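## Task

Robot r1 begins in the delivery room and r2 in the mail room; the connecting door is locked but a service window is open. The delivery room's table holds four parcels, each marked on top with a mail stop code, and the mail room's shelf holds letter trays with codes on their fronts. Every parcel whose code matches a tray's code must end up fully inside that tray's walls; every other parcel must stay on the table, and the trays must stay on the shelf. At the end the grippers must be open and clear of everything, and nothing may stay in place only because a robot is holding it. A robot that topples or ends up leaning fails the task.

## Robot and tools

Robots: r1 and r2 are identical Hello Robot Stretch 4 units. Each has an omni-wheel base, a mast carrying a lift, a telescoping arm that reaches forward, a three-joint wrist (yaw, pitch, roll) and a two-finger gripper. The robots are about 1.6 m tall, and the base rim lies within 0.23 m of the base origin. Each has four cameras: <name>_head_camera, <name>_head_left_camera, <name>_head_right_camera and <name>_wrist_camera. Parcels probably have to be passed from r1 to r2 through the service window.

Frames: the base frame sits on the floor under the base centre, with x forward, y left and z up. hand_pose is reported in this frame; it is a point between the open fingertips and may be printed slightly off. The odometry frame is the base frame as it was at scene start. Each robot reports only in its own frames, so the relative positions of the robots can be judged only from images, lidar_m and wrist_depth_mm.

execute_actions(actions, cameras): actions is a list holding exactly one action, or an empty list to just read state and images. The action is an object keyed by "r1" and/or "r2". Each entry may contain:
- base: exactly one relative move, taken from where the base last measured itself. {"translate_m": d} drives straight, forward positive, -2 to 2 m. {"strafe_m": d} moves sideways, left positive, -2 to 2 m. {"rotate_rad": d} turns in place, counter-clockwise positive, -3.2 to 3.2 rad.
- joints: absolute targets by name. lift_m 0 to 1.2 m. arm_m 0 to 0.55 m of extension. wrist_yaw_rad -1.134 to 4.276 (0 forward, positive left, 3.14 folded back, and above 3.4 the arm may block it). wrist_pitch_rad -1.117 to 4.259 (0 level, 1.57 pointing down). wrist_roll_rad -1.117 to 4.259 (positive is clockwise seen from behind). gripper_m -0.038 to 0.141, the fingertip gap in metres; values below 0 squeeze the fingers together. The done tolerances are ±0.004 for lift, arm and gripper, ±0.02 for yaw and roll, and ±0.05 for pitch. Out-of-range joint targets are clipped and reported. Any other bad value or unknown key rejects the whole call.
- pace: "slow", "default", "fast" or "max". Base speed is 0.1, 0.3, 0.4 or 0.6 m/s and turn speed is 1, 2, 3 or 4 rad/s at those paces. With the lift high, speed is capped further, down to 0.3 m/s and 1 rad/s at lift 1.2.
- contact_limits: {"arm_m": 0 to 0.75}, the push allowed before the arm stops. The default is 0.5.
- end_of_arm: "enable_torque", sent on its own, re-enables wrist or gripper motors that switched off.
All motions in one action start together. An action runs for at most 15 s. A joint or robot you leave out may keep pushing toward its old target. cameras lists the camera names to return, or "all". An empty list returns no images.

wait(seconds 0 to 10) lets the simulation run and returns state. zoom_image(camera, region [x0,y0,x1,y1] in pixels, at most 504x504) enlarges part of a camera's latest image. read_manual gives licence text only. finished_scene(scene) ends scene 1 or 2 and cannot be undone.

Results: base_status and joint_status give "done", "off_target", "contact_stop_at_<key>" (the part goes slack; a slack lift can sink), "limit_stop_at_<name>", "time_out" or "torque_fault" (the wrist went limp; send enable_torque). "limit_stop_at_tilt" means the lean exceeds 6 degrees. "limit_stop_at_own_body" means a self-collision stop; it is likely with the gripper tilted up and rolled. on_its_own reports what was not commanded; "held at" there is a target, not a measured position. lidar_m lists 12 sectors of 30 degrees, starting straight ahead and going counter-clockwise; "-" means nothing seen or closer than 0.25 m. wrist_depth_mm is a 7x7 grid of depths in mm, 100 to 2000. base_odometry counts wheel turns, so slips count as travel. If turned_by_wheels and turned_by_imu differ by more than about 0.1 rad, a collision or slip occurred. base_tilt is in degrees, forward/right positive, with up to 1.5 degrees of fixed bias. motor_effort is in percent, with the peak in brackets; a load makes wrist_pitch effort larger in magnitude. The gripper reading does not show whether you are holding something; a firm grip changes the gripper effort.

Hints: unfold at the start with lift_m 0.4 plus wrist_yaw_rad 0. To grip, command a gap smaller than the object's width. If the fingertips jam on a surface, raise the lift.

Avoid: robot-to-robot contact. Once the bases touch, any further motion presses hard and can end the run. Travel can differ by up to 3 cm per metre between the robots. Do not turn or drive with over 1 kg held and arm_m above 0.2, especially at fast paces. Avoid hard pushes, drops and objects falling. Slow replies let the scene keep running.

Each tool is called after ">>>" by a JSON object that holds its "method" and its "body".

## Session

>>> {"method": "execute_actions", "body": {"actions": []}}

Scene clock: 0.00 s.
r1.base_odometry: x=+0.000 y=+0.000 heading=+0.000 (m, m, rad; r1's odometry frame)
r1.turned_by_wheels: +0.000 (rad since the last result)
r1.turned_by_imu: +0.000 (rad since the last result)
r1.base_tilt: forward=-0.3 right=-0.1 (deg)
r1.lidar_m: 1.21 0.84 0.79 0.86 1.18 1.15 1.24 1.51 3.89 1.24 1.59 3.10
r1.base_status: not commanded
r1.joint_positions: lift_m=+0.282 arm_m=-0.002 wrist_yaw_rad=+3.138 wrist_pitch_rad=+0.001 wrist_roll_rad=-0.011 gripper_m=+0.057
r1.joint_status: not commanded
r1.motor_effort: lift_m=+21 arm_m=+0 wrist_yaw_rad=+2 wrist_pitch_rad=-5 wrist_roll_rad=-2 gripper_m=-5 wheel_0=+1 wheel_1=+0 wheel_2=+0 (%)
r1.hand_pose: x=-0.1194 y=+0.0885 z=+0.4600 quat_wxyz=(+0.002, +0.000, -0.006, +1.000) (m; r1's base frame)
r1.wrist_depth_mm: - 139 238 1499 1281 1138 1025 / - 110 138 1430 1281 1138 1025 / - 114 138 1430 1255 1138 1025 / 138 135 174 1430 1255 1118 1025 / 213 1921 1661 1430 1255 1118 1025 / 221 1708 196 1397 198 1118 1008 / 222 1060 1138 144 1160 1060 1008
r2.base_odometry: x=+0.000 y=+0.000 heading=+0.000 (m, m, rad; r2's odometry frame)
r2.turned_by_wheels: +0.000 (rad since the last result)
r2.turned_by_imu: +0.000 (rad since the last result)
r2.base_tilt: forward=+0.1 right=+0.5 (deg)
r2.lidar_m: 1.12 0.69 0.66 0.81 1.14 2.07 2.17 2.98 3.05 3.66 2.76 2.67
r2.base_status: not commanded
r2.joint_positions: lift_m=+0.272 arm_m=-0.002 wrist_yaw_rad=+3.069 wrist_pitch_rad=+0.022 wrist_roll_rad=-0.006 gripper_m=+0.057
r2.joint_status: not commanded
r2.motor_effort: lift_m=+19 arm_m=+0 wrist_yaw_rad=+1 wrist_pitch_rad=-7 wrist_roll_rad=-3 gripper_m=-3 wheel_0=+2 wheel_1=+0 wheel_2=+0 (%)
r2.hand_pose: x=-0.1119 y=+0.1082 z=+0.4436 quat_wxyz=(+0.036, -0.011, -0.003, +0.999) (m; r2's base frame)
r2.wrist_depth_mm: - 141 - - - 1863 1756 / - 124 229 - - 1921 1708 / - 134 191 - - 1921 1756 / 142 143 - - - 1921 1756 / - - - - - 1921 1756 / 1430 1576 195 1576 196 1537 1537 / 1008 1008 1060 106 1060 991 1042
pictures: r1_head_camera, r1_head_left_camera, r1_head_right_camera, r1_wrist_camera, r2_head_camera, r2_head_left_camera, r2_head_right_camera, r2_wrist_camera
Images, in order (width x height): r1_head_camera 420x560, r1_head_left_camera 420x672, r1_head_right_camera 420x672, r1_wrist_camera 616x392, r2_head_camera 420x560, r2_head_left_camera 420x672, r2_head_right_camera 420x672, r2_wrist_camera 616x392.

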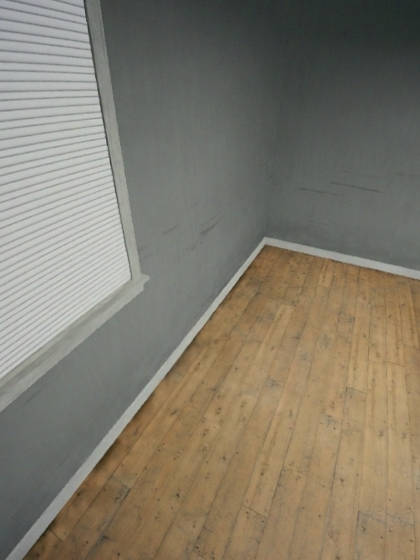

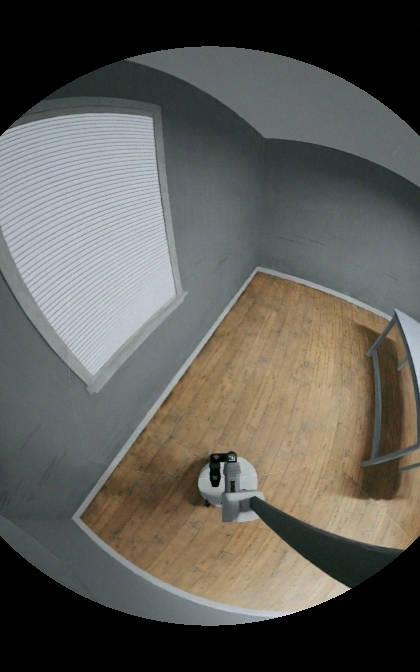

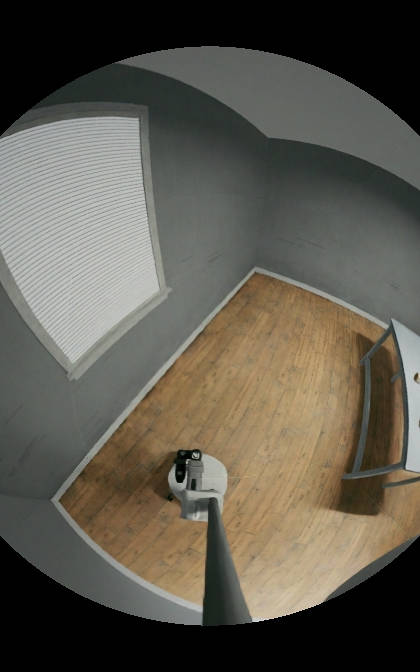

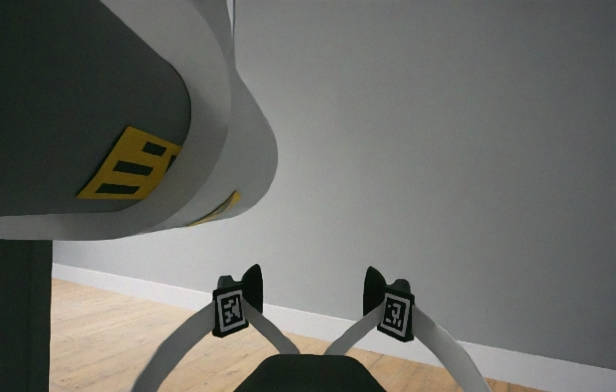

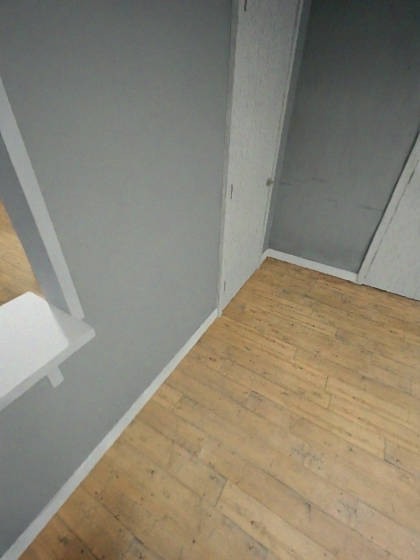

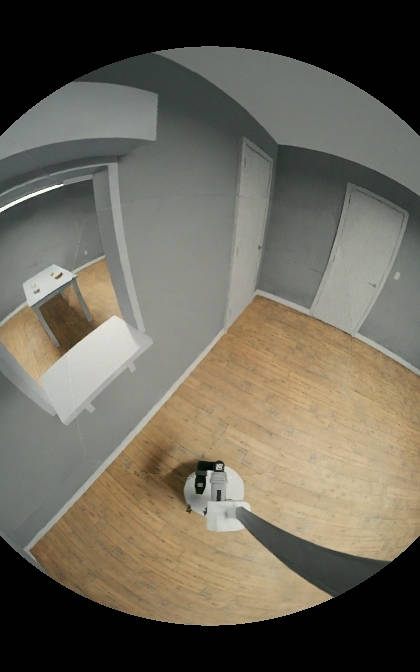

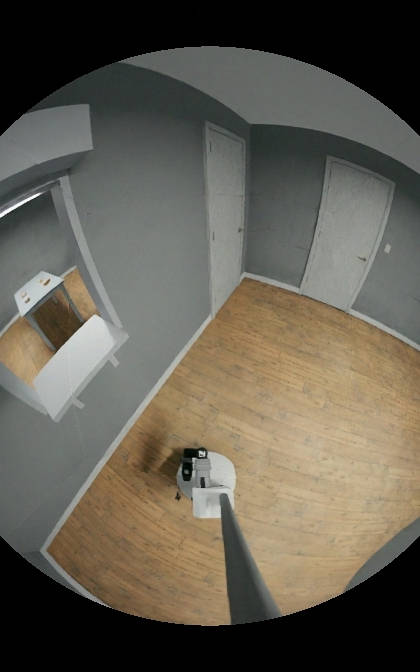

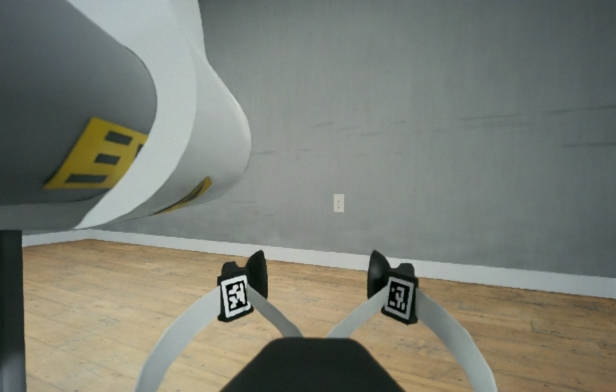

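Table is to r1's right. Turn to look.

>>> {"method": "execute_actions", "body": {"actions": [{"r1":{"base":{"rotate_rad":-1.4},"joints":{"lift_m":0.9,"wrist_yaw_rad":0,"wrist_pitch_rad":0.8}},"r2":{"base":{"rotate_rad":-2.0},"joints":{"lift_m":0.6,"wrist_yaw_rad":0}}}], "cameras": ["r1_head_camera","r1_head_right_camera","r2_head_camera","r2_head_left_camera"]}}

Scene clock: 7.50 s.
r1.base_odometry: x=+0.000 y=+0.000 heading=-1.400 (m, m, rad; r1's odometry frame)
r1.turned_by_wheels: -1.400 (rad since the last result)
r1.turned_by_imu: -1.393 (rad since the last result)
r1.base_tilt: forward=-0.4 right=-0.1 (deg)
r1.lidar_m: 1.25 1.97 2.10 1.03 0.83 0.81 0.94 1.17 1.17 1.28 1.81 1.23
r1.base_status: done
r1.joint_positions: lift_m=+0.900 arm_m=-0.002 wrist_yaw_rad=+0.000 wrist_pitch_rad=+0.801 wrist_roll_rad=-0.011 gripper_m=+0.057
r1.joint_status: all done
r1.motor_effort: lift_m=+24(25) arm_m=+0(0) wrist_yaw_rad=+0(5) wrist_pitch_rad=-4(3) wrist_roll_rad=-2(2) gripper_m=-3(4) wheel_0=+0(5) wheel_1=+0(8) wheel_2=-1(6) (%)
r1.hand_pose: x=+0.3695 y=-0.0873 z=+0.8707 quat_wxyz=(+0.921, -0.005, +0.390, +0.002) (m; r1's base frame)
r1.wrist_depth_mm: - - - - 1008 - - / - - - - - - - / 1808 1756 1756 1618 1708 1808 1756 / 1464 1464 1499 1464 1499 1499 1499 / 1281 1308 1308 1281 1308 1281 1281 / 1160 1160 195 1160 198 1160 1138 / 1025 1025 1042 144 1025 1008 1042
r2.base_odometry: x=+0.000 y=+0.000 heading=-2.000 (m, m, rad; r2's odometry frame)
r2.turned_by_wheels: -2.000 (rad since the last result)
r2.turned_by_imu: -2.020 (rad since the last result)
r2.base_tilt: forward=+0.2 right=+0.5 (deg)
r2.lidar_m: 3.05 3.50 2.72 2.25 1.04 0.70 0.68 0.84 1.26 2.05 2.19 3.23
r2.base_status: done
r2.joint_positions: lift_m=+0.600 arm_m=-0.002 wrist_yaw_rad=+0.001 wrist_pitch_rad=+0.022 wrist_roll_rad=-0.006 gripper_m=+0.057
r2.joint_status: all done
r2.motor_effort: lift_m=+23(24) arm_m=+0(0) wrist_yaw_rad=-2(8) wrist_pitch_rad=-7(8) wrist_roll_rad=-1(1) gripper_m=-3(4) wheel_0=+2(7) wheel_1=+1(10) wheel_2=+2(10) (%)
r2.hand_pose: x=+0.4578 y=-0.0872 z=+0.7715 quat_wxyz=(+1.000, -0.003, +0.011, +0.000) (m; r2's base frame)
r2.wrist_depth_mm: - - - - - - - / - - - - - - - / - - - - - - - / - - - - - - - / - - - - - - - / - - 195 - 196 - - / 1708 1618 1756 106 1708 1618 1708
pictures: r1_head_camera, r1_head_right_camera, r2_head_camera, r2_head_left_camera
Images, in order (width x height): r1_head_camera 420x560, r1_head_right_camera 420x672, r2_head_camera 420x560, r2_head_left_camera 420x672.

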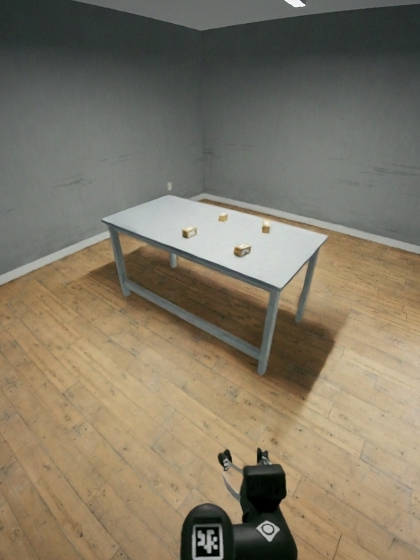

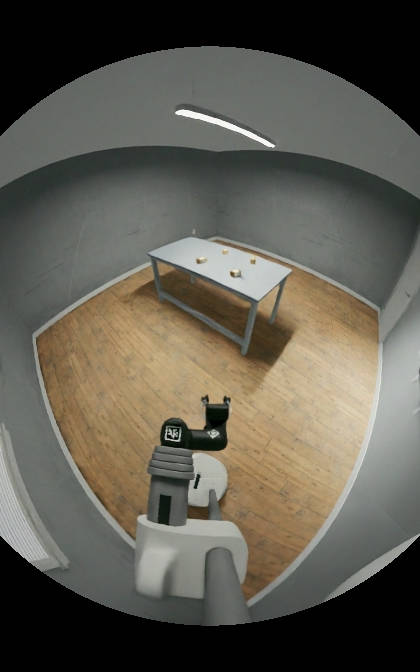

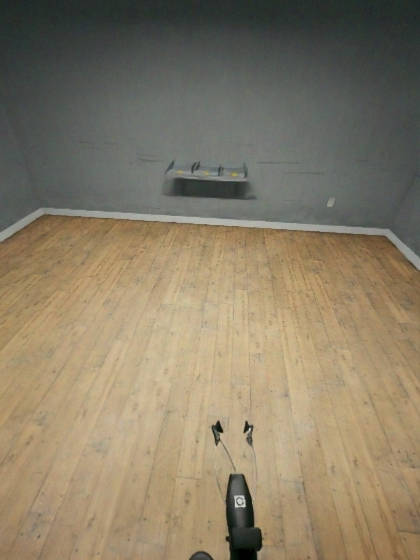

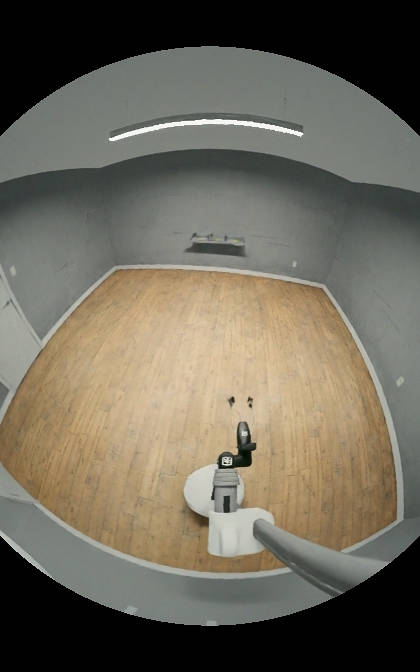

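>>> {"method": "execute_actions", "body": {"actions": [{"r1":{"base":{"translate_m":0.6}},"r2":{"base":{"translate_m":2.0},"pace":"fast"}}], "cameras": ["r1_head_camera","r2_head_camera"]}}

>>> {"method": "zoom_image", "body": {"camera": "r1_head_camera", "region": [100,100,360,300]}}

>>> {"method": "zoom_image", "body": {"camera": "r2_head_camera", "region": [100,100,320,300]}}

Scene clock: 20.93 s.
r1.base_odometry: x=+0.102 y=-0.591 heading=-1.400 (m, m, rad; r1's odometry frame)
r1.turned_by_wheels: +0.000 (rad since the last result)
r1.turned_by_imu: -0.004 (rad since the last result)
r1.base_tilt: forward=-0.4 right=-0.2 (deg)
r1.lidar_m: 0.75 1.19 2.73 1.65 1.30 1.28 1.44 1.56 1.54 1.57 2.63 0.68
r1.base_status: done
r1.joint_positions: lift_m=+0.900 arm_m=-0.002 wrist_yaw_rad=+0.000 wrist_pitch_rad=+0.801 wrist_roll_rad=-0.011 gripper_m=+0.057
r1.joint_status: not commanded
r1.motor_effort: lift_m=+23(24) arm_m=+0(0) wrist_yaw_rad=+1(1) wrist_pitch_rad=-4(3) wrist_roll_rad=-2(2) gripper_m=-9(1) wheel_0=-1(6) wheel_1=+0(4) wheel_2=+0(9) (%)
r1.hand_pose: x=+0.3694 y=-0.0874 z=+0.8708 quat_wxyz=(+0.921, -0.005, +0.390, +0.002) (m; r1's base frame)
r1.wrist_depth_mm: - 1078 788 788 798 788 798 / - - - 654 621 615 621 / 1808 1756 1756 1808 585 512 525 / 1499 1499 1464 1499 1499 559 1464 / 1281 1281 1308 1229 1308 1281 1308 / 1138 1138 196 1160 198 1118 1160 / 1042 1008 1042 144 1025 1008 1025
r2.base_odometry: x=-0.831 y=-1.819 heading=-1.999 (m, m, rad; r2's odometry frame)
r2.turned_by_wheels: +0.000 (rad since the last result)
r2.turned_by_imu: +0.004 (rad since the last result)
r2.base_tilt: forward=+0.1 right=+0.5 (deg)
r2.lidar_m: 1.05 1.14 2.40 2.50 2.66 2.87 2.81 2.93 2.30 2.24 1.98 1.07
r2.base_status: done
r2.joint_positions: lift_m=+0.600 arm_m=-0.002 wrist_yaw_rad=+0.000 wrist_pitch_rad=+0.022 wrist_roll_rad=-0.006 gripper_m=+0.057
r2.joint_status: not commanded
r2.motor_effort: lift_m=+22(23) arm_m=+0(0) wrist_yaw_rad=+0(2) wrist_pitch_rad=-8(7) wrist_roll_rad=-1(1) gripper_m=-4(4) wheel_0=+2(10) wheel_1=+1(8) wheel_2=+2(16) (%)
r2.hand_pose: x=+0.4578 y=-0.0873 z=+0.7716 quat_wxyz=(+1.000, -0.003, +0.011, +0.000) (m; r2's base frame)
r2.wrist_depth_mm: 1430 1366 1308 1281 1205 1205 1138 / 1430 1397 1336 1281 1255 1205 1160 / 1430 1397 1336 1308 1255 1205 1160 / 1464 1366 1098 1229 1182 1205 1160 / 1464 1397 1336 1281 1229 1205 1182 / 1464 1430 195 1308 196 1205 1182 / 1464 1397 1366 106 1255 1229 1182
pictures: r1_head_camera, r2_head_camera
Images, in order (width x height): r1_head_camera 420x560, r2_head_camera 420x560.

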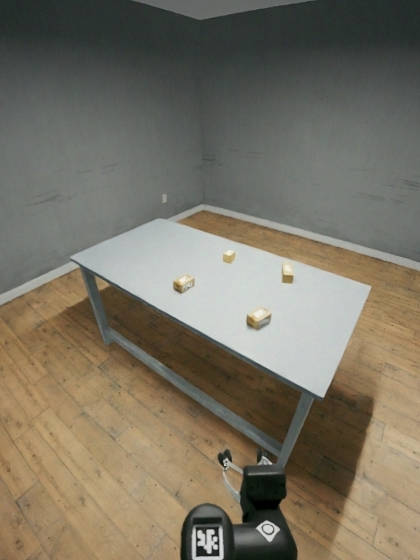

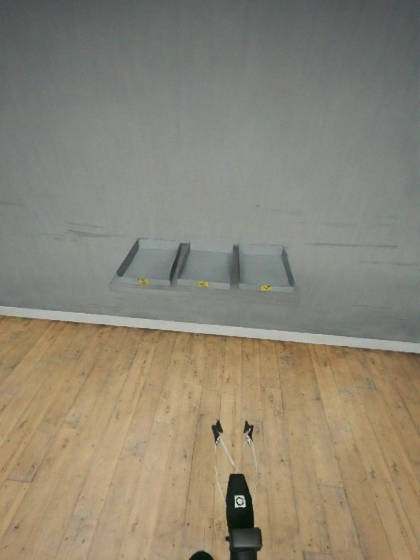

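Region (100, 100, 360, 300) of r1_head_camera's 420x560 image, scaled by 1.938, with more detail than that image has; it fills the top 388 rows of this view, and the rest is white.

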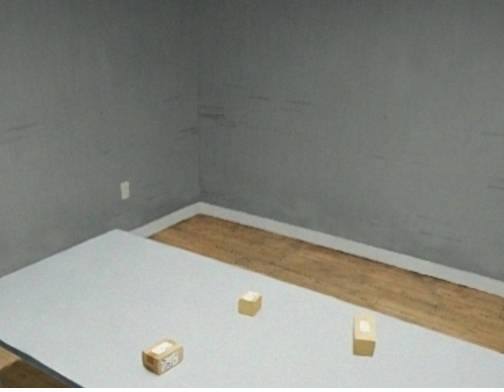

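Region (100, 100, 320, 300) of r2_head_camera's 420x560 image, scaled by 2.291, with more detail than that image has; it fills the top 458 rows of this view, and the rest is white.

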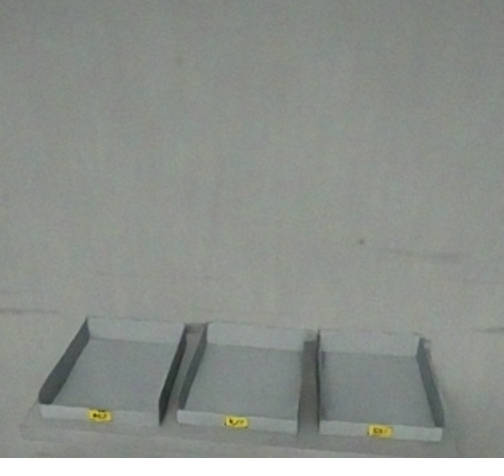

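>>> {"method": "execute_actions", "body": {"actions": [{"r1":{"base":{"rotate_rad":0.6},"joints":{"lift_m":1.1,"wrist_pitch_rad":0.6}},"r2":{"base":{"translate_m":0.3},"joints":{"lift_m":0.35}}}], "cameras": ["r1_head_camera","r1_wrist_camera","r2_wrist_camera"]}}

Scene clock: 27.33 s.
r1.base_odometry: x=+0.102 y=-0.591 heading=-0.801 (m, m, rad; r1's odometry frame)
r1.turned_by_wheels: +0.600 (rad since the last result)
r1.turned_by_imu: +0.595 (rad since the last result)
r1.base_tilt: forward=-0.3 right=-0.1 (deg)
r1.lidar_m: 1.30 2.74 1.57 1.29 1.27 1.51 1.55 1.54 1.64 2.85 0.67 0.76
r1.base_status: done
r1.joint_positions: lift_m=+1.100 arm_m=-0.002 wrist_yaw_rad=+0.000 wrist_pitch_rad=+0.602 wrist_roll_rad=-0.011 gripper_m=+0.057
r1.joint_status: all done
r1.motor_effort: lift_m=+24(25) arm_m=+0(0) wrist_yaw_rad=+2(1) wrist_pitch_rad=-5(9) wrist_roll_rad=-2(2) gripper_m=-4(4) wheel_0=-2(5) wheel_1=-2(6) wheel_2=-1(5) (%)
r1.hand_pose: x=+0.4065 y=-0.0874 z=+1.1145 quat_wxyz=(+0.955, -0.005, +0.297, +0.002) (m; r1's base frame)
r1.wrist_depth_mm: - - - - - - - / - - - - - - - / - - - - 1281 1205 1229 / - - - - - 931 946 / 1863 1863 1863 1863 1863 831 768 / 1576 1576 196 1576 198 1618 668 / 1366 1336 1366 144 1308 1336 1308
r2.base_odometry: x=-0.956 y=-2.092 heading=-1.999 (m, m, rad; r2's odometry frame)
r2.turned_by_wheels: +0.000 (rad since the last result)
r2.turned_by_imu: +0.001 (rad since the last result)
r2.base_tilt: forward=+0.2 right=+0.5 (deg)
r2.lidar_m: 0.75 0.81 1.93 2.48 2.67 3.15 3.12 2.97 2.32 2.28 1.59 0.78
r2.base_status: done
r2.joint_positions: lift_m=+0.350 arm_m=-0.002 wrist_yaw_rad=+0.000 wrist_pitch_rad=+0.022 wrist_roll_rad=-0.006 gripper_m=+0.057
r2.joint_status: all done
r2.motor_effort: lift_m=+16(21) arm_m=+0(0) wrist_yaw_rad=-1(0) wrist_pitch_rad=-8(8) wrist_roll_rad=-2(1) gripper_m=-4(3) wheel_0=+4(8) wheel_1=+3(5) wheel_2=-3(14) (%)
r2.hand_pose: x=+0.4578 y=-0.0873 z=+0.5221 quat_wxyz=(+1.000, -0.003, +0.011, +0.000) (m; r2's base frame)
r2.wrist_depth_mm: 1078 1060 1008 976 931 904 878 / 603 580 591 530 525 521 521 / 1098 1078 1008 976 960 917 904 / 1118 1078 1025 991 946 931 904 / 1118 1078 1025 991 960 931 891 / 1118 1098 195 991 196 931 917 / 1098 1078 1060 106 976 917 917
pictures: r1_head_camera, r1_wrist_camera, r2_wrist_camera
Images, in order (width x height): r1_head_camera 420x560, r1_wrist_camera 616x392, r2_wrist_camera 616x392.

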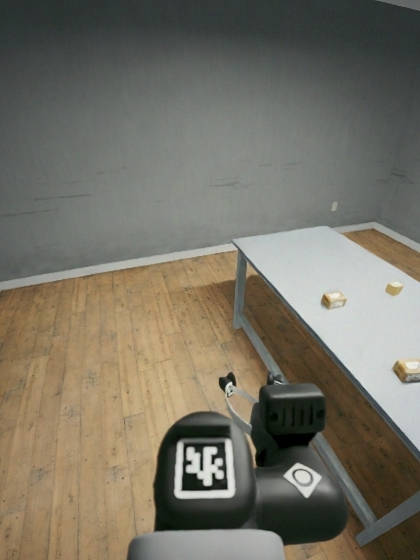

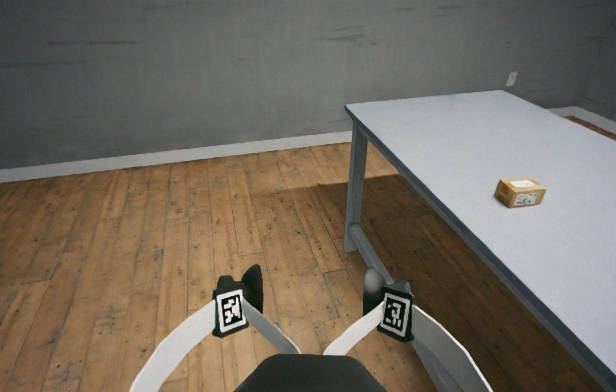

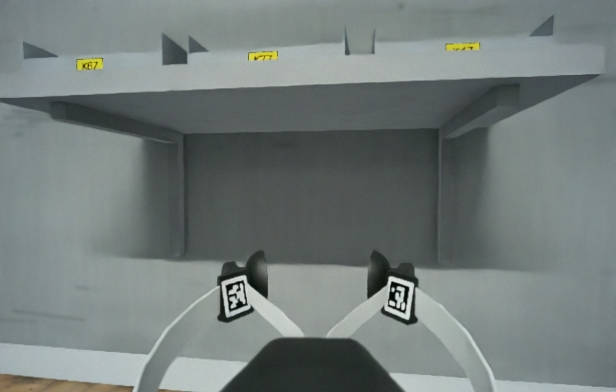

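>>> {"method": "execute_actions", "body": {"actions": [{"r1":{"base":{"translate_m":0.7}},"r2":{"joints":{"lift_m":0.5}}}], "cameras": ["r2_wrist_camera"]}}

>>> {"method": "execute_actions", "body": {"actions": [{"r1":{"base":{"rotate_rad":-1.57},"joints":{"wrist_pitch_rad":1.0}}}], "cameras": ["r1_head_camera","r1_wrist_camera"]}}

>>> {"method": "zoom_image", "body": {"camera": "r2_wrist_camera", "region": [60,100,560,300]}}

Scene clock: 37.00 s.
r1.base_odometry: x=+0.590 y=-1.094 heading=-0.800 (m, m, rad; r1's odometry frame)
r1.turned_by_wheels: +0.000 (rad since the last result)
r1.turned_by_imu: -0.004 (rad since the last result)
r1.base_tilt: forward=-0.4 right=-0.2 (deg)
r1.lidar_m: 0.89 2.07 1.81 1.51 1.50 1.72 2.23 2.14 0.59 0.47 0.45 0.54
r1.base_status: done
r1.joint_positions: lift_m=+1.100 arm_m=-0.002 wrist_yaw_rad=+0.000 wrist_pitch_rad=+0.602 wrist_roll_rad=-0.011 gripper_m=+0.057
r1.joint_status: not commanded
r1.motor_effort: lift_m=+23(24) arm_m=+0(0) wrist_yaw_rad=+2(2) wrist_pitch_rad=-6(6) wrist_roll_rad=-2(2) gripper_m=-1(6) wheel_0=+1(6) wheel_1=+1(5) wheel_2=+0(10) (%)
r1.hand_pose: x=+0.4065 y=-0.0874 z=+1.1146 quat_wxyz=(+0.955, -0.005, +0.296, +0.002) (m; r1's base frame)
r1.wrist_depth_mm: 1499 1618 1708 1756 1921 - - / 1618 1708 1863 1983 - - - / 1756 1863 1983 - - - - / 1808 - - - - 931 960 / 1921 1921 1808 1863 798 768 768 / 1576 1537 195 1576 198 654 640 / 1366 1336 1366 144 1308 564 559
r2.base_odometry: x=-0.956 y=-2.092 heading=-1.999 (m, m, rad; r2's odometry frame)
r2.turned_by_wheels: +0.000 (rad since the last result)
r2.turned_by_imu: -0.001 (rad since the last result)
r2.base_tilt: forward=+0.2 right=+0.5 (deg)
r2.lidar_m: 0.75 0.83 1.92 2.47 2.66 3.16 3.11 2.95 2.30 2.26 1.57 0.77
r2.base_status: not commanded
r2.joint_positions: lift_m=+0.500 arm_m=-0.002 wrist_yaw_rad=+0.000 wrist_pitch_rad=+0.022 wrist_roll_rad=-0.006 gripper_m=+0.057
r2.joint_status: all done
r2.motor_effort: lift_m=+23(24) arm_m=+0(0) wrist_yaw_rad=+0(0) wrist_pitch_rad=-7(7) wrist_roll_rad=-2(2) gripper_m=-4(3) wheel_0=+4(4) wheel_1=+3(3) wheel_2=-3(3) (%)
r2.hand_pose: x=+0.4578 y=-0.0873 z=+0.6715 quat_wxyz=(+1.000, -0.003, +0.011, +0.000) (m; r2's base frame)
r2.wrist_depth_mm: 1098 1042 1025 976 946 917 891 / 1098 1060 1025 976 946 917 891 / 1098 1025 676 976 931 917 891 / 640 809 1042 991 946 530 891 / 1118 1060 1042 991 960 917 891 / 1118 1078 195 1008 196 931 917 / 1138 1078 1042 106 976 931 917
pictures: r2_wrist_camera
Images, in order (width x height): r2_wrist_camera 616x392.

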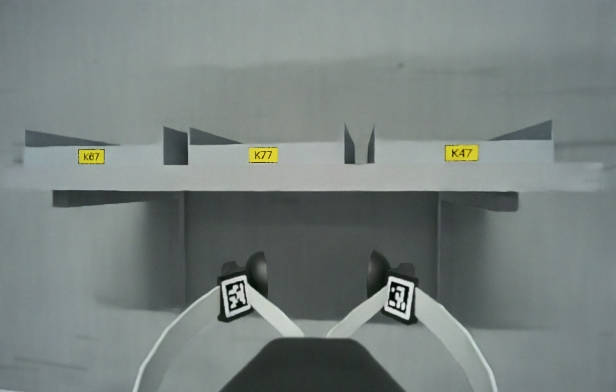

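Scene clock: 39.50 s.
r1.base_odometry: x=+0.590 y=-1.094 heading=-2.370 (m, m, rad; r1's odometry frame)
r1.turned_by_wheels: -1.570 (rad since the last result)
r1.turned_by_imu: -1.561 (rad since the last result)
r1.base_tilt: forward=-0.3 right=-0.2 (deg)
r1.lidar_m: 0.46 0.48 0.55 0.88 2.10 1.82 1.51 1.49 1.68 2.21 2.12 0.54
r1.base_status: done
r1.joint_positions: lift_m=+1.100 arm_m=-0.002 wrist_yaw_rad=+0.000 wrist_pitch_rad=+1.001 wrist_roll_rad=-0.011 gripper_m=+0.057
r1.joint_status: all done
r1.motor_effort: lift_m=+22(23) arm_m=+0(1) wrist_yaw_rad=+2(1) wrist_pitch_rad=-4(2) wrist_roll_rad=-2(2) gripper_m=-5(6) wheel_0=+2(5) wheel_1=+1(6) wheel_2=+1(5) (%)
r1.hand_pose: x=+0.3243 y=-0.0874 z=+1.0351 quat_wxyz=(+0.877, -0.005, +0.480, +0.003) (m; r1's base frame)
r1.wrist_depth_mm: 854 854 820 842 842 - - / 750 741 732 732 732 1863 1808 / 661 661 654 634 654 661 1576 / 564 591 591 585 597 768 1499 / 539 535 554 1336 1336 1366 1366 / 1205 1255 195 1205 198 1229 1229 / 1160 1008 1138 144 1138 1138 1118
r2.base_odometry: x=-0.956 y=-2.092 heading=-1.999 (m, m, rad; r2's odometry frame)
r2.turned_by_wheels: +0.000 (rad since the last result)
r2.turned_by_imu: +0.000 (rad since the last result)
r2.base_tilt: forward=+0.2 right=+0.5 (deg)
r2.lidar_m: 0.76 0.83 1.92 2.47 2.68 3.14 3.12 2.97 2.33 2.28 1.57 0.78
r2.base_status: not commanded
r2.joint_positions: lift_m=+0.500 arm_m=-0.002 wrist_yaw_rad=+0.000 wrist_pitch_rad=+0.022 wrist_roll_rad=-0.006 gripper_m=+0.057
r2.joint_status: not commanded
r2.motor_effort: lift_m=+23(23) arm_m=+0(0) wrist_yaw_rad=+0(0) wrist_pitch_rad=-8(8) wrist_roll_rad=-2(2) gripper_m=-3(2) wheel_0=+4(4) wheel_1=+3(3) wheel_2=-3(3) (%)
r2.hand_pose: x=+0.4578 y=-0.0873 z=+0.6715 quat_wxyz=(+1.000, -0.003, +0.011, +0.000) (m; r2's base frame)
r2.wrist_depth_mm: 1098 1042 1008 976 946 917 891 / 1118 1042 1008 976 946 917 891 / 1098 1042 676 976 946 904 891 / 634 820 1025 991 946 530 904 / 1118 1078 1025 991 946 931 904 / 1118 1078 195 991 196 931 904 / 1118 1078 1060 106 960 931 917
pictures: r1_head_camera, r1_wrist_camera
Images, in order (width x height): r1_head_camera 420x560, r1_wrist_camera 616x392.

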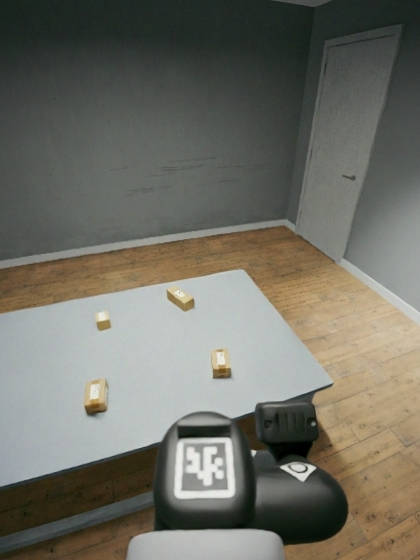

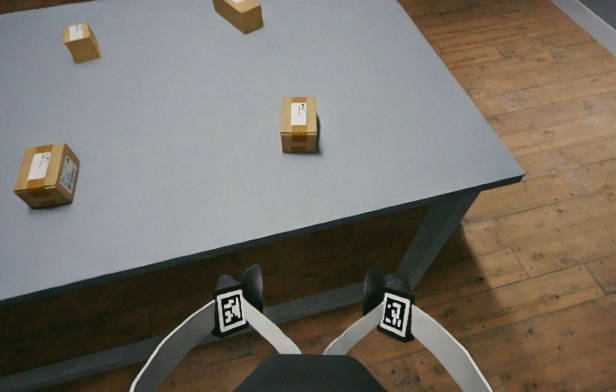

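This scene's latest camera images include none from r2_wrist_camera. They are from: r1_head_camera, r1_wrist_camera. Call execute_actions without "cameras", or with r2_wrist_camera in "cameras", to get its image.

>>> {"method": "zoom_image", "body": {"camera": "r1_wrist_camera", "region": [0,0,340,220]}}

Region (0, 0, 340, 220) of r1_wrist_camera's 616x392 image, scaled by 1.482; it fills the top 326 rows of this view, and the rest is white.

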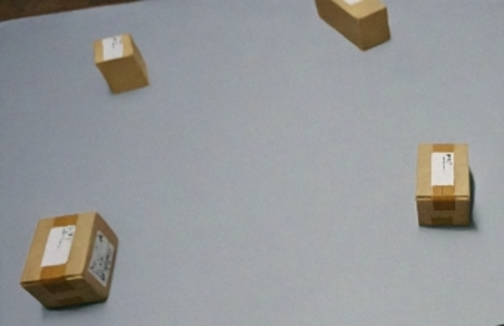

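>>> {"method": "execute_actions", "body": {"actions": [{"r1":{"joints":{"arm_m":0.35,"wrist_pitch_rad":1.3,"lift_m":1.1}}}], "cameras": ["r1_wrist_camera"]}}

Scene clock: 48.80 s.
r1.base_odometry: x=+0.590 y=-1.094 heading=-2.370 (m, m, rad; r1's odometry frame)
r1.turned_by_wheels: +0.000 (rad since the last result)
r1.turned_by_imu: -0.001 (rad since the last result)
r1.base_tilt: forward=-0.3 right=-0.1 (deg)
r1.lidar_m: 0.46 0.46 0.54 0.87 2.09 1.82 1.50 1.48 1.70 2.22 2.14 0.55
r1.base_status: not commanded
r1.joint_positions: lift_m=+1.100 arm_m=+0.349 wrist_yaw_rad=+0.000 wrist_pitch_rad=+1.300 wrist_roll_rad=-0.011 gripper_m=+0.057
r1.joint_status: all done
r1.motor_effort: lift_m=+22(22) arm_m=+7(8) wrist_yaw_rad=+1(3) wrist_pitch_rad=+0(0) wrist_roll_rad=-2(2) gripper_m=+1(1) wheel_0=+2(2) wheel_1=+1(1) wheel_2=+1(1) (%)
r1.hand_pose: x=+0.5966 y=-0.0874 z=+1.0001 quat_wxyz=(+0.796, -0.005, +0.605, +0.004) (m; r1's base frame)
r1.wrist_depth_mm: 569 564 559 559 554 1430 1464 / 539 535 535 530 530 535 1397 / 512 512 512 508 508 508 1308 / 488 488 484 442 484 484 1255 / 466 469 466 459 466 462 466 / 449 449 196 445 198 452 1160 / 433 430 430 144 1098 1118 1098
r2.base_odometry: x=-0.956 y=-2.092 heading=-1.999 (m, m, rad; r2's odometry frame)
r2.turned_by_wheels: +0.000 (rad since the last result)
r2.turned_by_imu: -0.001 (rad since the last result)
r2.base_tilt: forward=+0.2 right=+0.5 (deg)
r2.lidar_m: 0.75 0.80 1.93 2.45 2.67 3.16 3.12 2.97 2.32 2.28 1.59 0.77
r2.base_status: not commanded
r2.joint_positions: lift_m=+0.500 arm_m=-0.002 wrist_yaw_rad=+0.000 wrist_pitch_rad=+0.022 wrist_roll_rad=-0.006 gripper_m=+0.057
r2.joint_status: not commanded
r2.motor_effort: lift_m=+23(23) arm_m=+0(0) wrist_yaw_rad=-1(1) wrist_pitch_rad=-7(8) wrist_roll_rad=-2(1) gripper_m=-4(5) wheel_0=+4(4) wheel_1=+3(3) wheel_2=-3(3) (%)
r2.hand_pose: x=+0.4578 y=-0.0873 z=+0.6715 quat_wxyz=(+1.000, -0.003, +0.011, +0.000) (m; r2's base frame)
r2.wrist_depth_mm: 1078 1060 1008 976 946 917 891 / 1098 1060 1025 991 946 917 891 / 1078 1042 676 976 946 904 891 / 640 820 1025 991 960 530 891 / 1118 1078 1042 1008 960 931 904 / 1118 1078 195 1008 196 931 917 / 1138 1098 1042 106 960 931 904
pictures: r1_wrist_camera
Images, in order (width x height): r1_wrist_camera 616x392.

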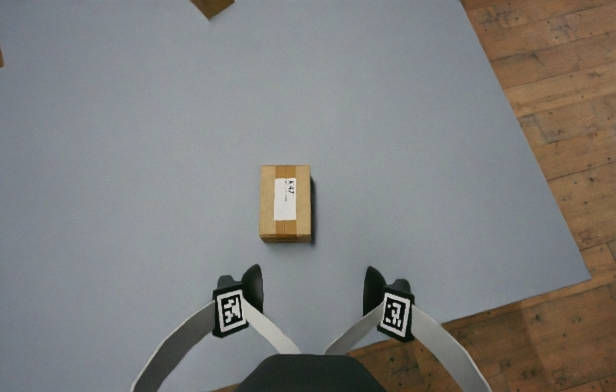

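>>> {"method": "execute_actions", "body": {"actions": [{"r1":{"base":{"strafe_m":0.03},"joints":{"arm_m":0.5,"wrist_pitch_rad":1.57,"lift_m":1.0,"gripper_m":0.11}}}], "cameras": ["r1_wrist_camera"]}}

Scene clock: 56.57 s.
r1.base_odometry: x=+0.611 y=-1.115 heading=-2.370 (m, m, rad; r1's odometry frame)
r1.turned_by_wheels: +0.000 (rad since the last result)
r1.turned_by_imu: -0.001 (rad since the last result)
r1.base_tilt: forward=-0.4 right=-0.1 (deg)
r1.lidar_m: 0.46 0.45 0.52 0.87 2.07 1.85 1.52 1.49 1.71 2.23 2.16 0.55
r1.base_status: done
r1.joint_positions: lift_m=+1.000 arm_m=+0.499 wrist_yaw_rad=+0.000 wrist_pitch_rad=+1.570 wrist_roll_rad=-0.011 gripper_m=+0.110
r1.joint_status: all done
r1.motor_effort: lift_m=+16(21) arm_m=+7(7) wrist_yaw_rad=+2(3) wrist_pitch_rad=+0(5) wrist_roll_rad=-2(2) gripper_m=-2(2) wheel_0=+1(7) wheel_1=-2(8) wheel_2=+0(0) (%)
r1.hand_pose: x=+0.6698 y=-0.0874 z=+0.8900 quat_wxyz=(+0.707, -0.004, +0.707, +0.004) (m; r1's base frame)
r1.wrist_depth_mm: 357 355 351 349 349 347 347 / 355 355 353 349 349 347 347 / 353 355 353 347 347 347 345 / 353 351 353 300 347 347 345 / 353 353 349 298 347 345 345 / 353 351 195 347 216 345 343 / 351 351 347 139 345 345 1098
r2.base_odometry: x=-0.956 y=-2.092 heading=-1.999 (m, m, rad; r2's odometry frame)
r2.turned_by_wheels: +0.000 (rad since the last result)
r2.turned_by_imu: +0.000 (rad since the last result)
r2.base_tilt: forward=+0.2 right=+0.5 (deg)
r2.lidar_m: 0.76 0.82 1.94 2.48 2.66 3.16 3.11 2.97 2.32 2.27 1.58 0.77
r2.base_status: not commanded
r2.joint_positions: lift_m=+0.500 arm_m=-0.002 wrist_yaw_rad=+0.000 wrist_pitch_rad=+0.022 wrist_roll_rad=-0.006 gripper_m=+0.057
r2.joint_status: not commanded
r2.motor_effort: lift_m=+23(23) arm_m=+0(0) wrist_yaw_rad=-2(1) wrist_pitch_rad=-7(8) wrist_roll_rad=-2(2) gripper_m=-3(2) wheel_0=+3(4) wheel_1=+3(3) wheel_2=-3(2) (%)
r2.hand_pose: x=+0.4578 y=-0.0873 z=+0.6715 quat_wxyz=(+1.000, -0.003, +0.011, +0.000) (m; r2's base frame)
r2.wrist_depth_mm: 1078 1042 1025 976 946 917 878 / 1098 1060 1008 976 946 917 904 / 1078 1042 676 960 946 917 891 / 634 809 1025 976 960 530 891 / 1118 1078 1042 991 946 931 891 / 1118 1078 195 1008 196 931 904 / 1138 1078 1042 106 960 931 917
pictures: r1_wrist_camera
Images, in order (width x height): r1_wrist_camera 616x392.

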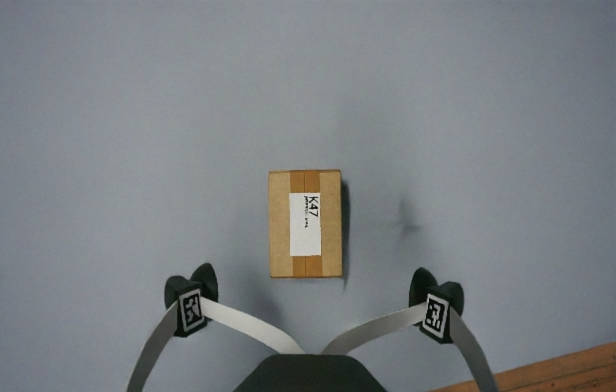

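>>> {"method": "execute_actions", "body": {"actions": [{"r1":{"joints":{"arm_m":0.53,"lift_m":0.89}}}], "cameras": ["r1_wrist_camera"]}}

>>> {"method": "execute_actions", "body": {"actions": [{"r1":{"joints":{"gripper_m":0.0}}}], "cameras": []}}

>>> {"method": "execute_actions", "body": {"actions": [{"r1":{"joints":{"lift_m":1.05}}}], "cameras": ["r1_wrist_camera"]}}

Scene clock: 66.93 s.
r1.base_odometry: x=+0.611 y=-1.115 heading=-2.370 (m, m, rad; r1's odometry frame)
r1.turned_by_wheels: +0.000 (rad since the last result)
r1.turned_by_imu: -0.001 (rad since the last result)
r1.base_tilt: forward=-0.4 right=-0.2 (deg)
r1.lidar_m: 0.46 0.47 0.53 0.86 2.07 1.83 1.52 1.50 1.70 2.25 2.17 0.55
r1.base_status: not commanded
r1.joint_positions: lift_m=+0.891 arm_m=+0.529 wrist_yaw_rad=+0.000 wrist_pitch_rad=+1.571 wrist_roll_rad=-0.011 gripper_m=+0.110
r1.joint_status: all done
r1.motor_effort: lift_m=+13(16) arm_m=+8(8) wrist_yaw_rad=+2(2) wrist_pitch_rad=-3(3) wrist_roll_rad=-2(2) gripper_m=-2(2) wheel_0=+1(1) wheel_1=-2(2) wheel_2=+0(0) (%)
r1.hand_pose: x=+0.6994 y=-0.0874 z=+0.7803 quat_wxyz=(+0.707, -0.004, +0.707, +0.004) (m; r1's base frame)
r1.wrist_depth_mm: 247 245 244 243 242 241 239 / 245 246 244 243 242 239 239 / 245 245 243 242 241 240 239 / 244 244 242 241 242 239 239 / 244 244 242 191 240 239 237 / 244 243 191 191 239 238 237 / 243 242 242 145 238 238 237
r2.base_odometry: x=-0.956 y=-2.092 heading=-1.999 (m, m, rad; r2's odometry frame)
r2.turned_by_wheels: +0.000 (rad since the last result)
r2.turned_by_imu: +0.000 (rad since the last result)
r2.base_tilt: forward=+0.2 right=+0.5 (deg)
r2.lidar_m: 0.75 0.83 1.94 2.48 2.66 3.16 3.11 2.95 2.32 2.27 1.58 0.76
r2.base_status: not commanded
r2.joint_positions: lift_m=+0.500 arm_m=-0.002 wrist_yaw_rad=+0.000 wrist_pitch_rad=+0.022 wrist_roll_rad=-0.006 gripper_m=+0.057
r2.joint_status: not commanded
r2.motor_effort: lift_m=+23(23) arm_m=+0(0) wrist_yaw_rad=-2(0) wrist_pitch_rad=-7(8) wrist_roll_rad=+0(2) gripper_m=-4(3) wheel_0=+4(4) wheel_1=+3(3) wheel_2=-3(3) (%)
r2.hand_pose: x=+0.4578 y=-0.0873 z=+0.6715 quat_wxyz=(+1.000, -0.003, +0.011, +0.000) (m; r2's base frame)
r2.wrist_depth_mm: 1118 1042 1025 976 946 931 878 / 1118 1060 1025 976 946 917 891 / 1078 1060 683 976 946 904 891 / 640 809 1025 991 946 530 904 / 1118 1060 1042 991 960 931 904 / 1138 1078 195 1008 196 931 904 / 1138 1098 1042 106 976 931 917
pictures: r1_wrist_camera
Images, in order (width x height): r1_wrist_camera 616x392.

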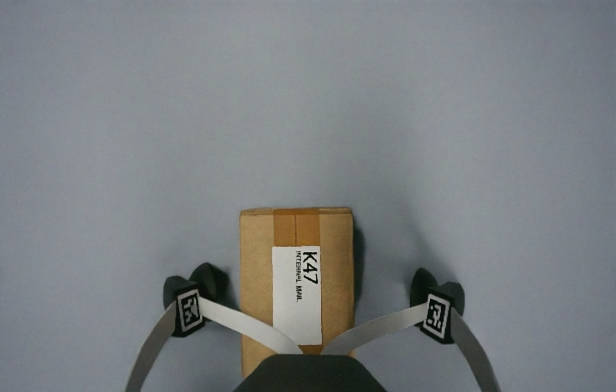

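Scene clock: 68.87 s.
r1.base_odometry: x=+0.611 y=-1.115 heading=-2.370 (m, m, rad; r1's odometry frame)
r1.turned_by_wheels: +0.000 (rad since the last result)
r1.turned_by_imu: +0.000 (rad since the last result)
r1.base_tilt: forward=-0.4 right=-0.2 (deg)
r1.lidar_m: 0.45 0.46 0.54 0.89 2.06 1.84 1.50 1.49 1.70 2.23 2.15 0.55
r1.base_status: not commanded
r1.joint_positions: lift_m=+0.890 arm_m=+0.529 wrist_yaw_rad=+0.000 wrist_pitch_rad=+1.570 wrist_roll_rad=-0.011 gripper_m=+0.001
r1.joint_status: all done
r1.motor_effort: lift_m=+17(17) arm_m=+7(7) wrist_yaw_rad=+2(1) wrist_pitch_rad=+1(3) wrist_roll_rad=-2(2) gripper_m=-28(24) wheel_0=+1(1) wheel_1=-2(2) wheel_2=+0(0) (%)
r1.hand_pose: x=+0.6998 y=-0.0874 z=+0.7800 quat_wxyz=(+0.707, -0.004, +0.707, +0.004) (m; r1's base frame)
r1.wrist_depth_mm: 244 244 242 241 239 238 237 / 245 241 241 240 239 237 237 / 244 242 240 239 239 237 236 / 243 242 240 240 238 237 236 / 243 241 240 176 237 237 236 / 242 241 180 176 177 235 236 / 243 239 239 176 236 166 236
r2.base_odometry: x=-0.956 y=-2.092 heading=-1.999 (m, m, rad; r2's odometry frame)
r2.turned_by_wheels: +0.000 (rad since the last result)
r2.turned_by_imu: +0.000 (rad since the last result)
r2.base_tilt: forward=+0.2 right=+0.5 (deg)
r2.lidar_m: 0.75 0.82 1.93 2.48 2.66 3.14 3.10 2.97 2.33 2.27 1.60 0.76
r2.base_status: not commanded
r2.joint_positions: lift_m=+0.500 arm_m=-0.002 wrist_yaw_rad=+0.000 wrist_pitch_rad=+0.022 wrist_roll_rad=-0.006 gripper_m=+0.057
r2.joint_status: not commanded
r2.motor_effort: lift_m=+23(23) arm_m=+0(0) wrist_yaw_rad=+0(1) wrist_pitch_rad=-9(8) wrist_roll_rad=-2(3) gripper_m=-5(4) wheel_0=+4(4) wheel_1=+3(3) wheel_2=-3(3) (%)
r2.hand_pose: x=+0.4578 y=-0.0873 z=+0.6715 quat_wxyz=(+1.000, -0.003, +0.011, +0.000) (m; r2's base frame)
r2.wrist_depth_mm: 1098 1042 1025 976 946 904 891 / 1098 1060 1008 976 960 917 891 / 1078 1042 683 976 946 904 891 / 634 809 1008 976 946 530 904 / 1118 1078 1042 991 960 931 891 / 1138 1098 195 1008 196 931 904 / 1118 1078 1042 106 960 931 904
pictures: none
No camera images: the call's "cameras" was empty. Leave "cameras" out to get every camera's image.

Scene clock: 70.60 s.
r1.base_odometry: x=+0.611 y=-1.115 heading=-2.370 (m, m, rad; r1's odometry frame)
r1.turned_by_wheels: +0.000 (rad since the last result)
r1.turned_by_imu: +0.000 (rad since the last result)
r1.base_tilt: forward=-0.4 right=-0.3 (deg)
r1.lidar_m: 0.46 0.45 0.53 0.89 2.06 1.84 1.51 1.49 1.68 2.23 2.15 0.56
r1.base_status: not commanded
r1.joint_positions: lift_m=+1.050 arm_m=+0.529 wrist_yaw_rad=+0.000 wrist_pitch_rad=+1.570 wrist_roll_rad=-0.011 gripper_m=+0.001
r1.joint_status: all done
r1.motor_effort: lift_m=+24(25) arm_m=+7(8) wrist_yaw_rad=+1(2) wrist_pitch_rad=+0(0) wrist_roll_rad=-2(2) gripper_m=-21(27) wheel_0=+1(1) wheel_1=-2(2) wheel_2=+0(0) (%)
r1.hand_pose: x=+0.6998 y=-0.0874 z=+0.9394 quat_wxyz=(+0.707, -0.004, +0.707, +0.004) (m; r1's base frame)
r1.wrist_depth_mm: 404 404 402 399 399 397 394 / 404 402 402 399 399 394 394 / 404 404 402 399 397 394 394 / 402 402 399 399 397 397 392 / 402 402 399 176 394 394 392 / 404 402 180 176 176 392 392 / 402 399 399 175 392 166 1118
r2.base_odometry: x=-0.956 y=-2.092 heading=-1.999 (m, m, rad; r2's odometry frame)
r2.turned_by_wheels: +0.000 (rad since the last result)
r2.turned_by_imu: +0.000 (rad since the last result)
r2.base_tilt: forward=+0.2 right=+0.5 (deg)
r2.lidar_m: 0.75 0.81 1.93 2.47 2.65 3.17 3.11 2.97 2.32 2.28 1.58 0.76
r2.base_status: not commanded
r2.joint_positions: lift_m=+0.500 arm_m=-0.002 wrist_yaw_rad=+0.000 wrist_pitch_rad=+0.022 wrist_roll_rad=-0.006 gripper_m=+0.057
r2.joint_status: not commanded
r2.motor_effort: lift_m=+23(23) arm_m=+0(0) wrist_yaw_rad=+0(1) wrist_pitch_rad=-8(7) wrist_roll_rad=-1(2) gripper_m=-5(4) wheel_0=+4(4) wheel_1=+3(3) wheel_2=-3(3) (%)
r2.hand_pose: x=+0.4578 y=-0.0873 z=+0.6715 quat_wxyz=(+1.000, -0.003, +0.011, +0.000) (m; r2's base frame)
r2.wrist_depth_mm: 1078 1060 1025 976 960 917 891 / 1078 1060 1025 991 946 917 891 / 1098 1060 676 976 946 917 878 / 640 809 1008 976 946 530 891 / 1118 1078 1042 1008 960 917 904 / 1138 1078 195 991 196 931 904 / 1138 1098 1042 106 976 946 904
pictures: r1_wrist_camera
Images, in order (width x height): r1_wrist_camera 616x392.

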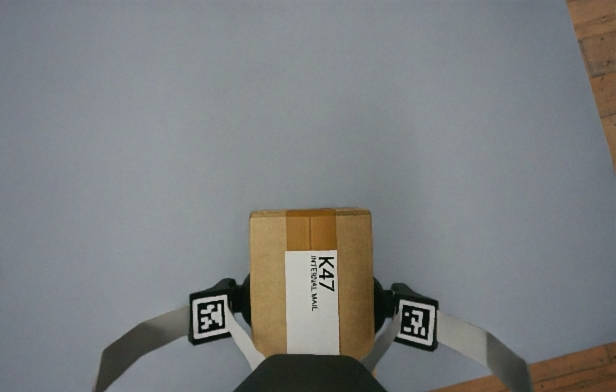

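>>> {"method": "execute_actions", "body": {"actions": [{"r1":{"base":{"rotate_rad":3.14},"joints":{"arm_m":0.15}},"r2":{"base":{"translate_m":-2.0},"pace":"fast"}}], "cameras": ["r1_head_camera"]}}

>>> {"method": "execute_actions", "body": {"actions": [{"r1":{"base":{"translate_m":0.9}},"r2":{"base":{"rotate_rad":-2.9},"joints":{"lift_m":0.9}}}], "cameras": ["r1_head_camera","r2_head_camera"]}}

Scene clock: 82.10 s.
r1.base_odometry: x=+0.611 y=-1.115 heading=+0.770 (m, m, rad; r1's odometry frame)
r1.turned_by_wheels: +3.140 (rad since the last result)
r1.turned_by_imu: +3.119 (rad since the last result)
r1.base_tilt: forward=-0.4 right=-0.2 (deg)
r1.lidar_m: 1.52 1.49 1.66 2.25 2.19 0.57 0.46 0.47 0.53 0.85 2.04 1.82
r1.base_status: done
r1.joint_positions: lift_m=+1.050 arm_m=+0.151 wrist_yaw_rad=+0.000 wrist_pitch_rad=+1.570 wrist_roll_rad=-0.011 gripper_m=+0.001
r1.joint_status: all done
r1.motor_effort: lift_m=+23(24) arm_m=-8(9) wrist_yaw_rad=+1(1) wrist_pitch_rad=+1(1) wrist_roll_rad=-2(2) gripper_m=-25(24) wheel_0=-2(5) wheel_1=-2(6) wheel_2=-1(5) (%)
r1.hand_pose: x=+0.3225 y=-0.0874 z=+0.9395 quat_wxyz=(+0.707, -0.004, +0.707, +0.004) (m; r1's base frame)
r1.wrist_depth_mm: 1160 1182 1182 1160 1160 1138 1138 / 1160 1182 1182 1160 1160 1138 1138 / 1160 1160 1160 1160 1138 1138 1160 / 1160 1160 1160 1182 1160 1160 1138 / 1160 1182 1138 176 1138 1138 1138 / 1182 1160 180 176 176 1138 1138 / 1160 1182 946 176 1138 166 1138
r2.base_odometry: x=-0.125 y=-0.272 heading=-1.999 (m, m, rad; r2's odometry frame)
r2.turned_by_wheels: +0.000 (rad since the last result)
r2.turned_by_imu: -0.006 (rad since the last result)
r2.base_tilt: forward=+0.1 right=+0.5 (deg)
r2.lidar_m: 2.75 3.44 2.67 2.65 1.44 1.00 0.99 1.16 1.71 2.08 2.24 3.26
r2.base_status: done
r2.joint_positions: lift_m=+0.500 arm_m=-0.002 wrist_yaw_rad=+0.000 wrist_pitch_rad=+0.022 wrist_roll_rad=-0.006 gripper_m=+0.057
r2.joint_status: not commanded
r2.motor_effort: lift_m=+22(23) arm_m=+0(0) wrist_yaw_rad=+0(1) wrist_pitch_rad=-7(7) wrist_roll_rad=-2(0) gripper_m=-4(3) wheel_0=-2(8) wheel_1=+0(8) wheel_2=-2(17) (%)
r2.hand_pose: x=+0.4578 y=-0.0873 z=+0.6716 quat_wxyz=(+1.000, -0.003, +0.011, +0.000) (m; r2's base frame)
r2.wrist_depth_mm: - - - - - - - / - - - - - - - / - - - - - - - / - - - - - - - / - - - - - - - / - - 195 - 196 - - / 1499 1430 1537 106 1499 1430 1499
pictures: r1_head_camera
Images, in order (width x height): r1_head_camera 420x560.

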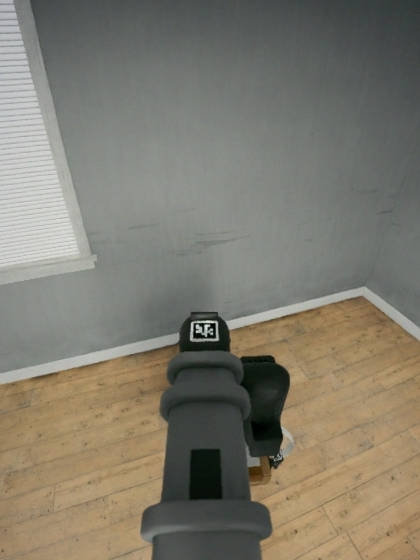

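Scene clock: 86.60 s.
r1.base_odometry: x=+1.257 y=-0.489 heading=+0.770 (m, m, rad; r1's odometry frame)
r1.turned_by_wheels: +0.000 (rad since the last result)
r1.turned_by_imu: -0.004 (rad since the last result)
r1.base_tilt: forward=-0.4 right=-0.1 (deg)
r1.lidar_m: 0.66 0.66 0.73 1.22 2.52 1.58 1.31 1.30 2.14 1.77 1.50 0.80
r1.base_status: done
r1.joint_positions: lift_m=+1.050 arm_m=+0.151 wrist_yaw_rad=+0.000 wrist_pitch_rad=+1.570 wrist_roll_rad=-0.011 gripper_m=+0.001
r1.joint_status: not commanded
r1.motor_effort: lift_m=+23(23) arm_m=-7(8) wrist_yaw_rad=+1(2) wrist_pitch_rad=+1(0) wrist_roll_rad=-2(2) gripper_m=-26(24) wheel_0=+1(5) wheel_1=+2(6) wheel_2=+0(10) (%)
r1.hand_pose: x=+0.3225 y=-0.0874 z=+0.9395 quat_wxyz=(+0.707, -0.004, +0.707, +0.004) (m; r1's base frame)
r1.wrist_depth_mm: 525 580 661 759 866 1060 1138 / 683 778 917 1060 1138 1138 1160 / 960 1118 1160 1138 1160 1160 1138 / 1160 1160 1160 1160 1160 1138 1160 / 1160 1182 1160 176 1182 1138 1138 / 1160 1160 180 176 177 1138 1138 / 1160 1160 931 176 1118 166 1138
r2.base_odometry: x=-0.125 y=-0.272 heading=+1.385 (m, m, rad; r2's odometry frame)
r2.turned_by_wheels: -2.899 (rad since the last result)
r2.turned_by_imu: -2.929 (rad since the last result)
r2.base_tilt: forward=+0.2 right=+0.5 (deg)
r2.lidar_m: 0.96 1.30 2.08 2.11 2.54 2.78 3.25 3.00 2.63 1.99 1.24 0.96
r2.base_status: done
r2.joint_positions: lift_m=+0.900 arm_m=-0.002 wrist_yaw_rad=+0.000 wrist_pitch_rad=+0.022 wrist_roll_rad=-0.006 gripper_m=+0.057
r2.joint_status: all done
r2.motor_effort: lift_m=+22(24) arm_m=+0(0) wrist_yaw_rad=+1(1) wrist_pitch_rad=-7(6) wrist_roll_rad=-3(2) gripper_m=-3(3) wheel_0=+4(10) wheel_1=+2(11) wheel_2=+5(13) (%)
r2.hand_pose: x=+0.4578 y=-0.0874 z=+1.0716 quat_wxyz=(+1.000, -0.003, +0.011, +0.000) (m; r2's base frame)
r2.wrist_depth_mm: 1205 1078 976 904 - - - / 1229 1098 976 904 - - - / 1229 1118 991 904 - - - / 1255 1118 991 904 - - - / 1255 1118 1008 917 - - - / 1255 1138 195 904 196 699 699 / 1281 1118 1025 106 831 759 715
pictures: r1_head_camera, r2_head_camera
Images, in order (width x height): r1_head_camera 420x560, r2_head_camera 420x560.

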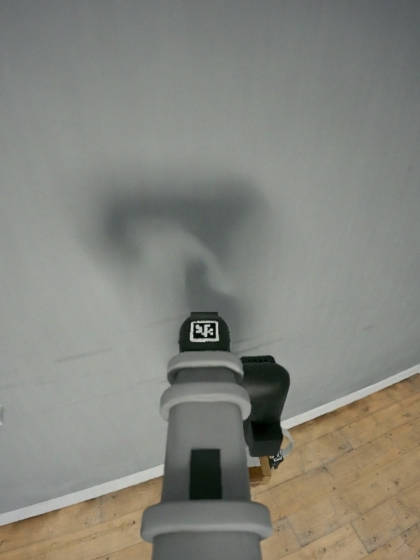

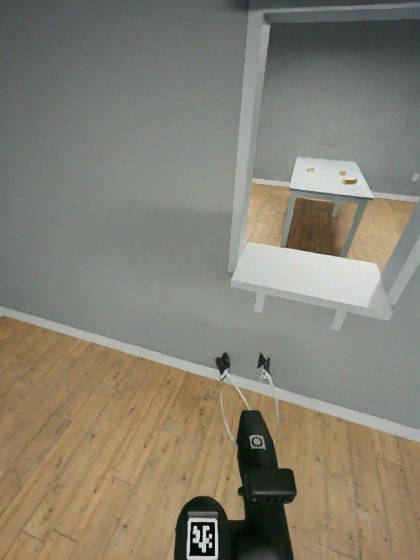

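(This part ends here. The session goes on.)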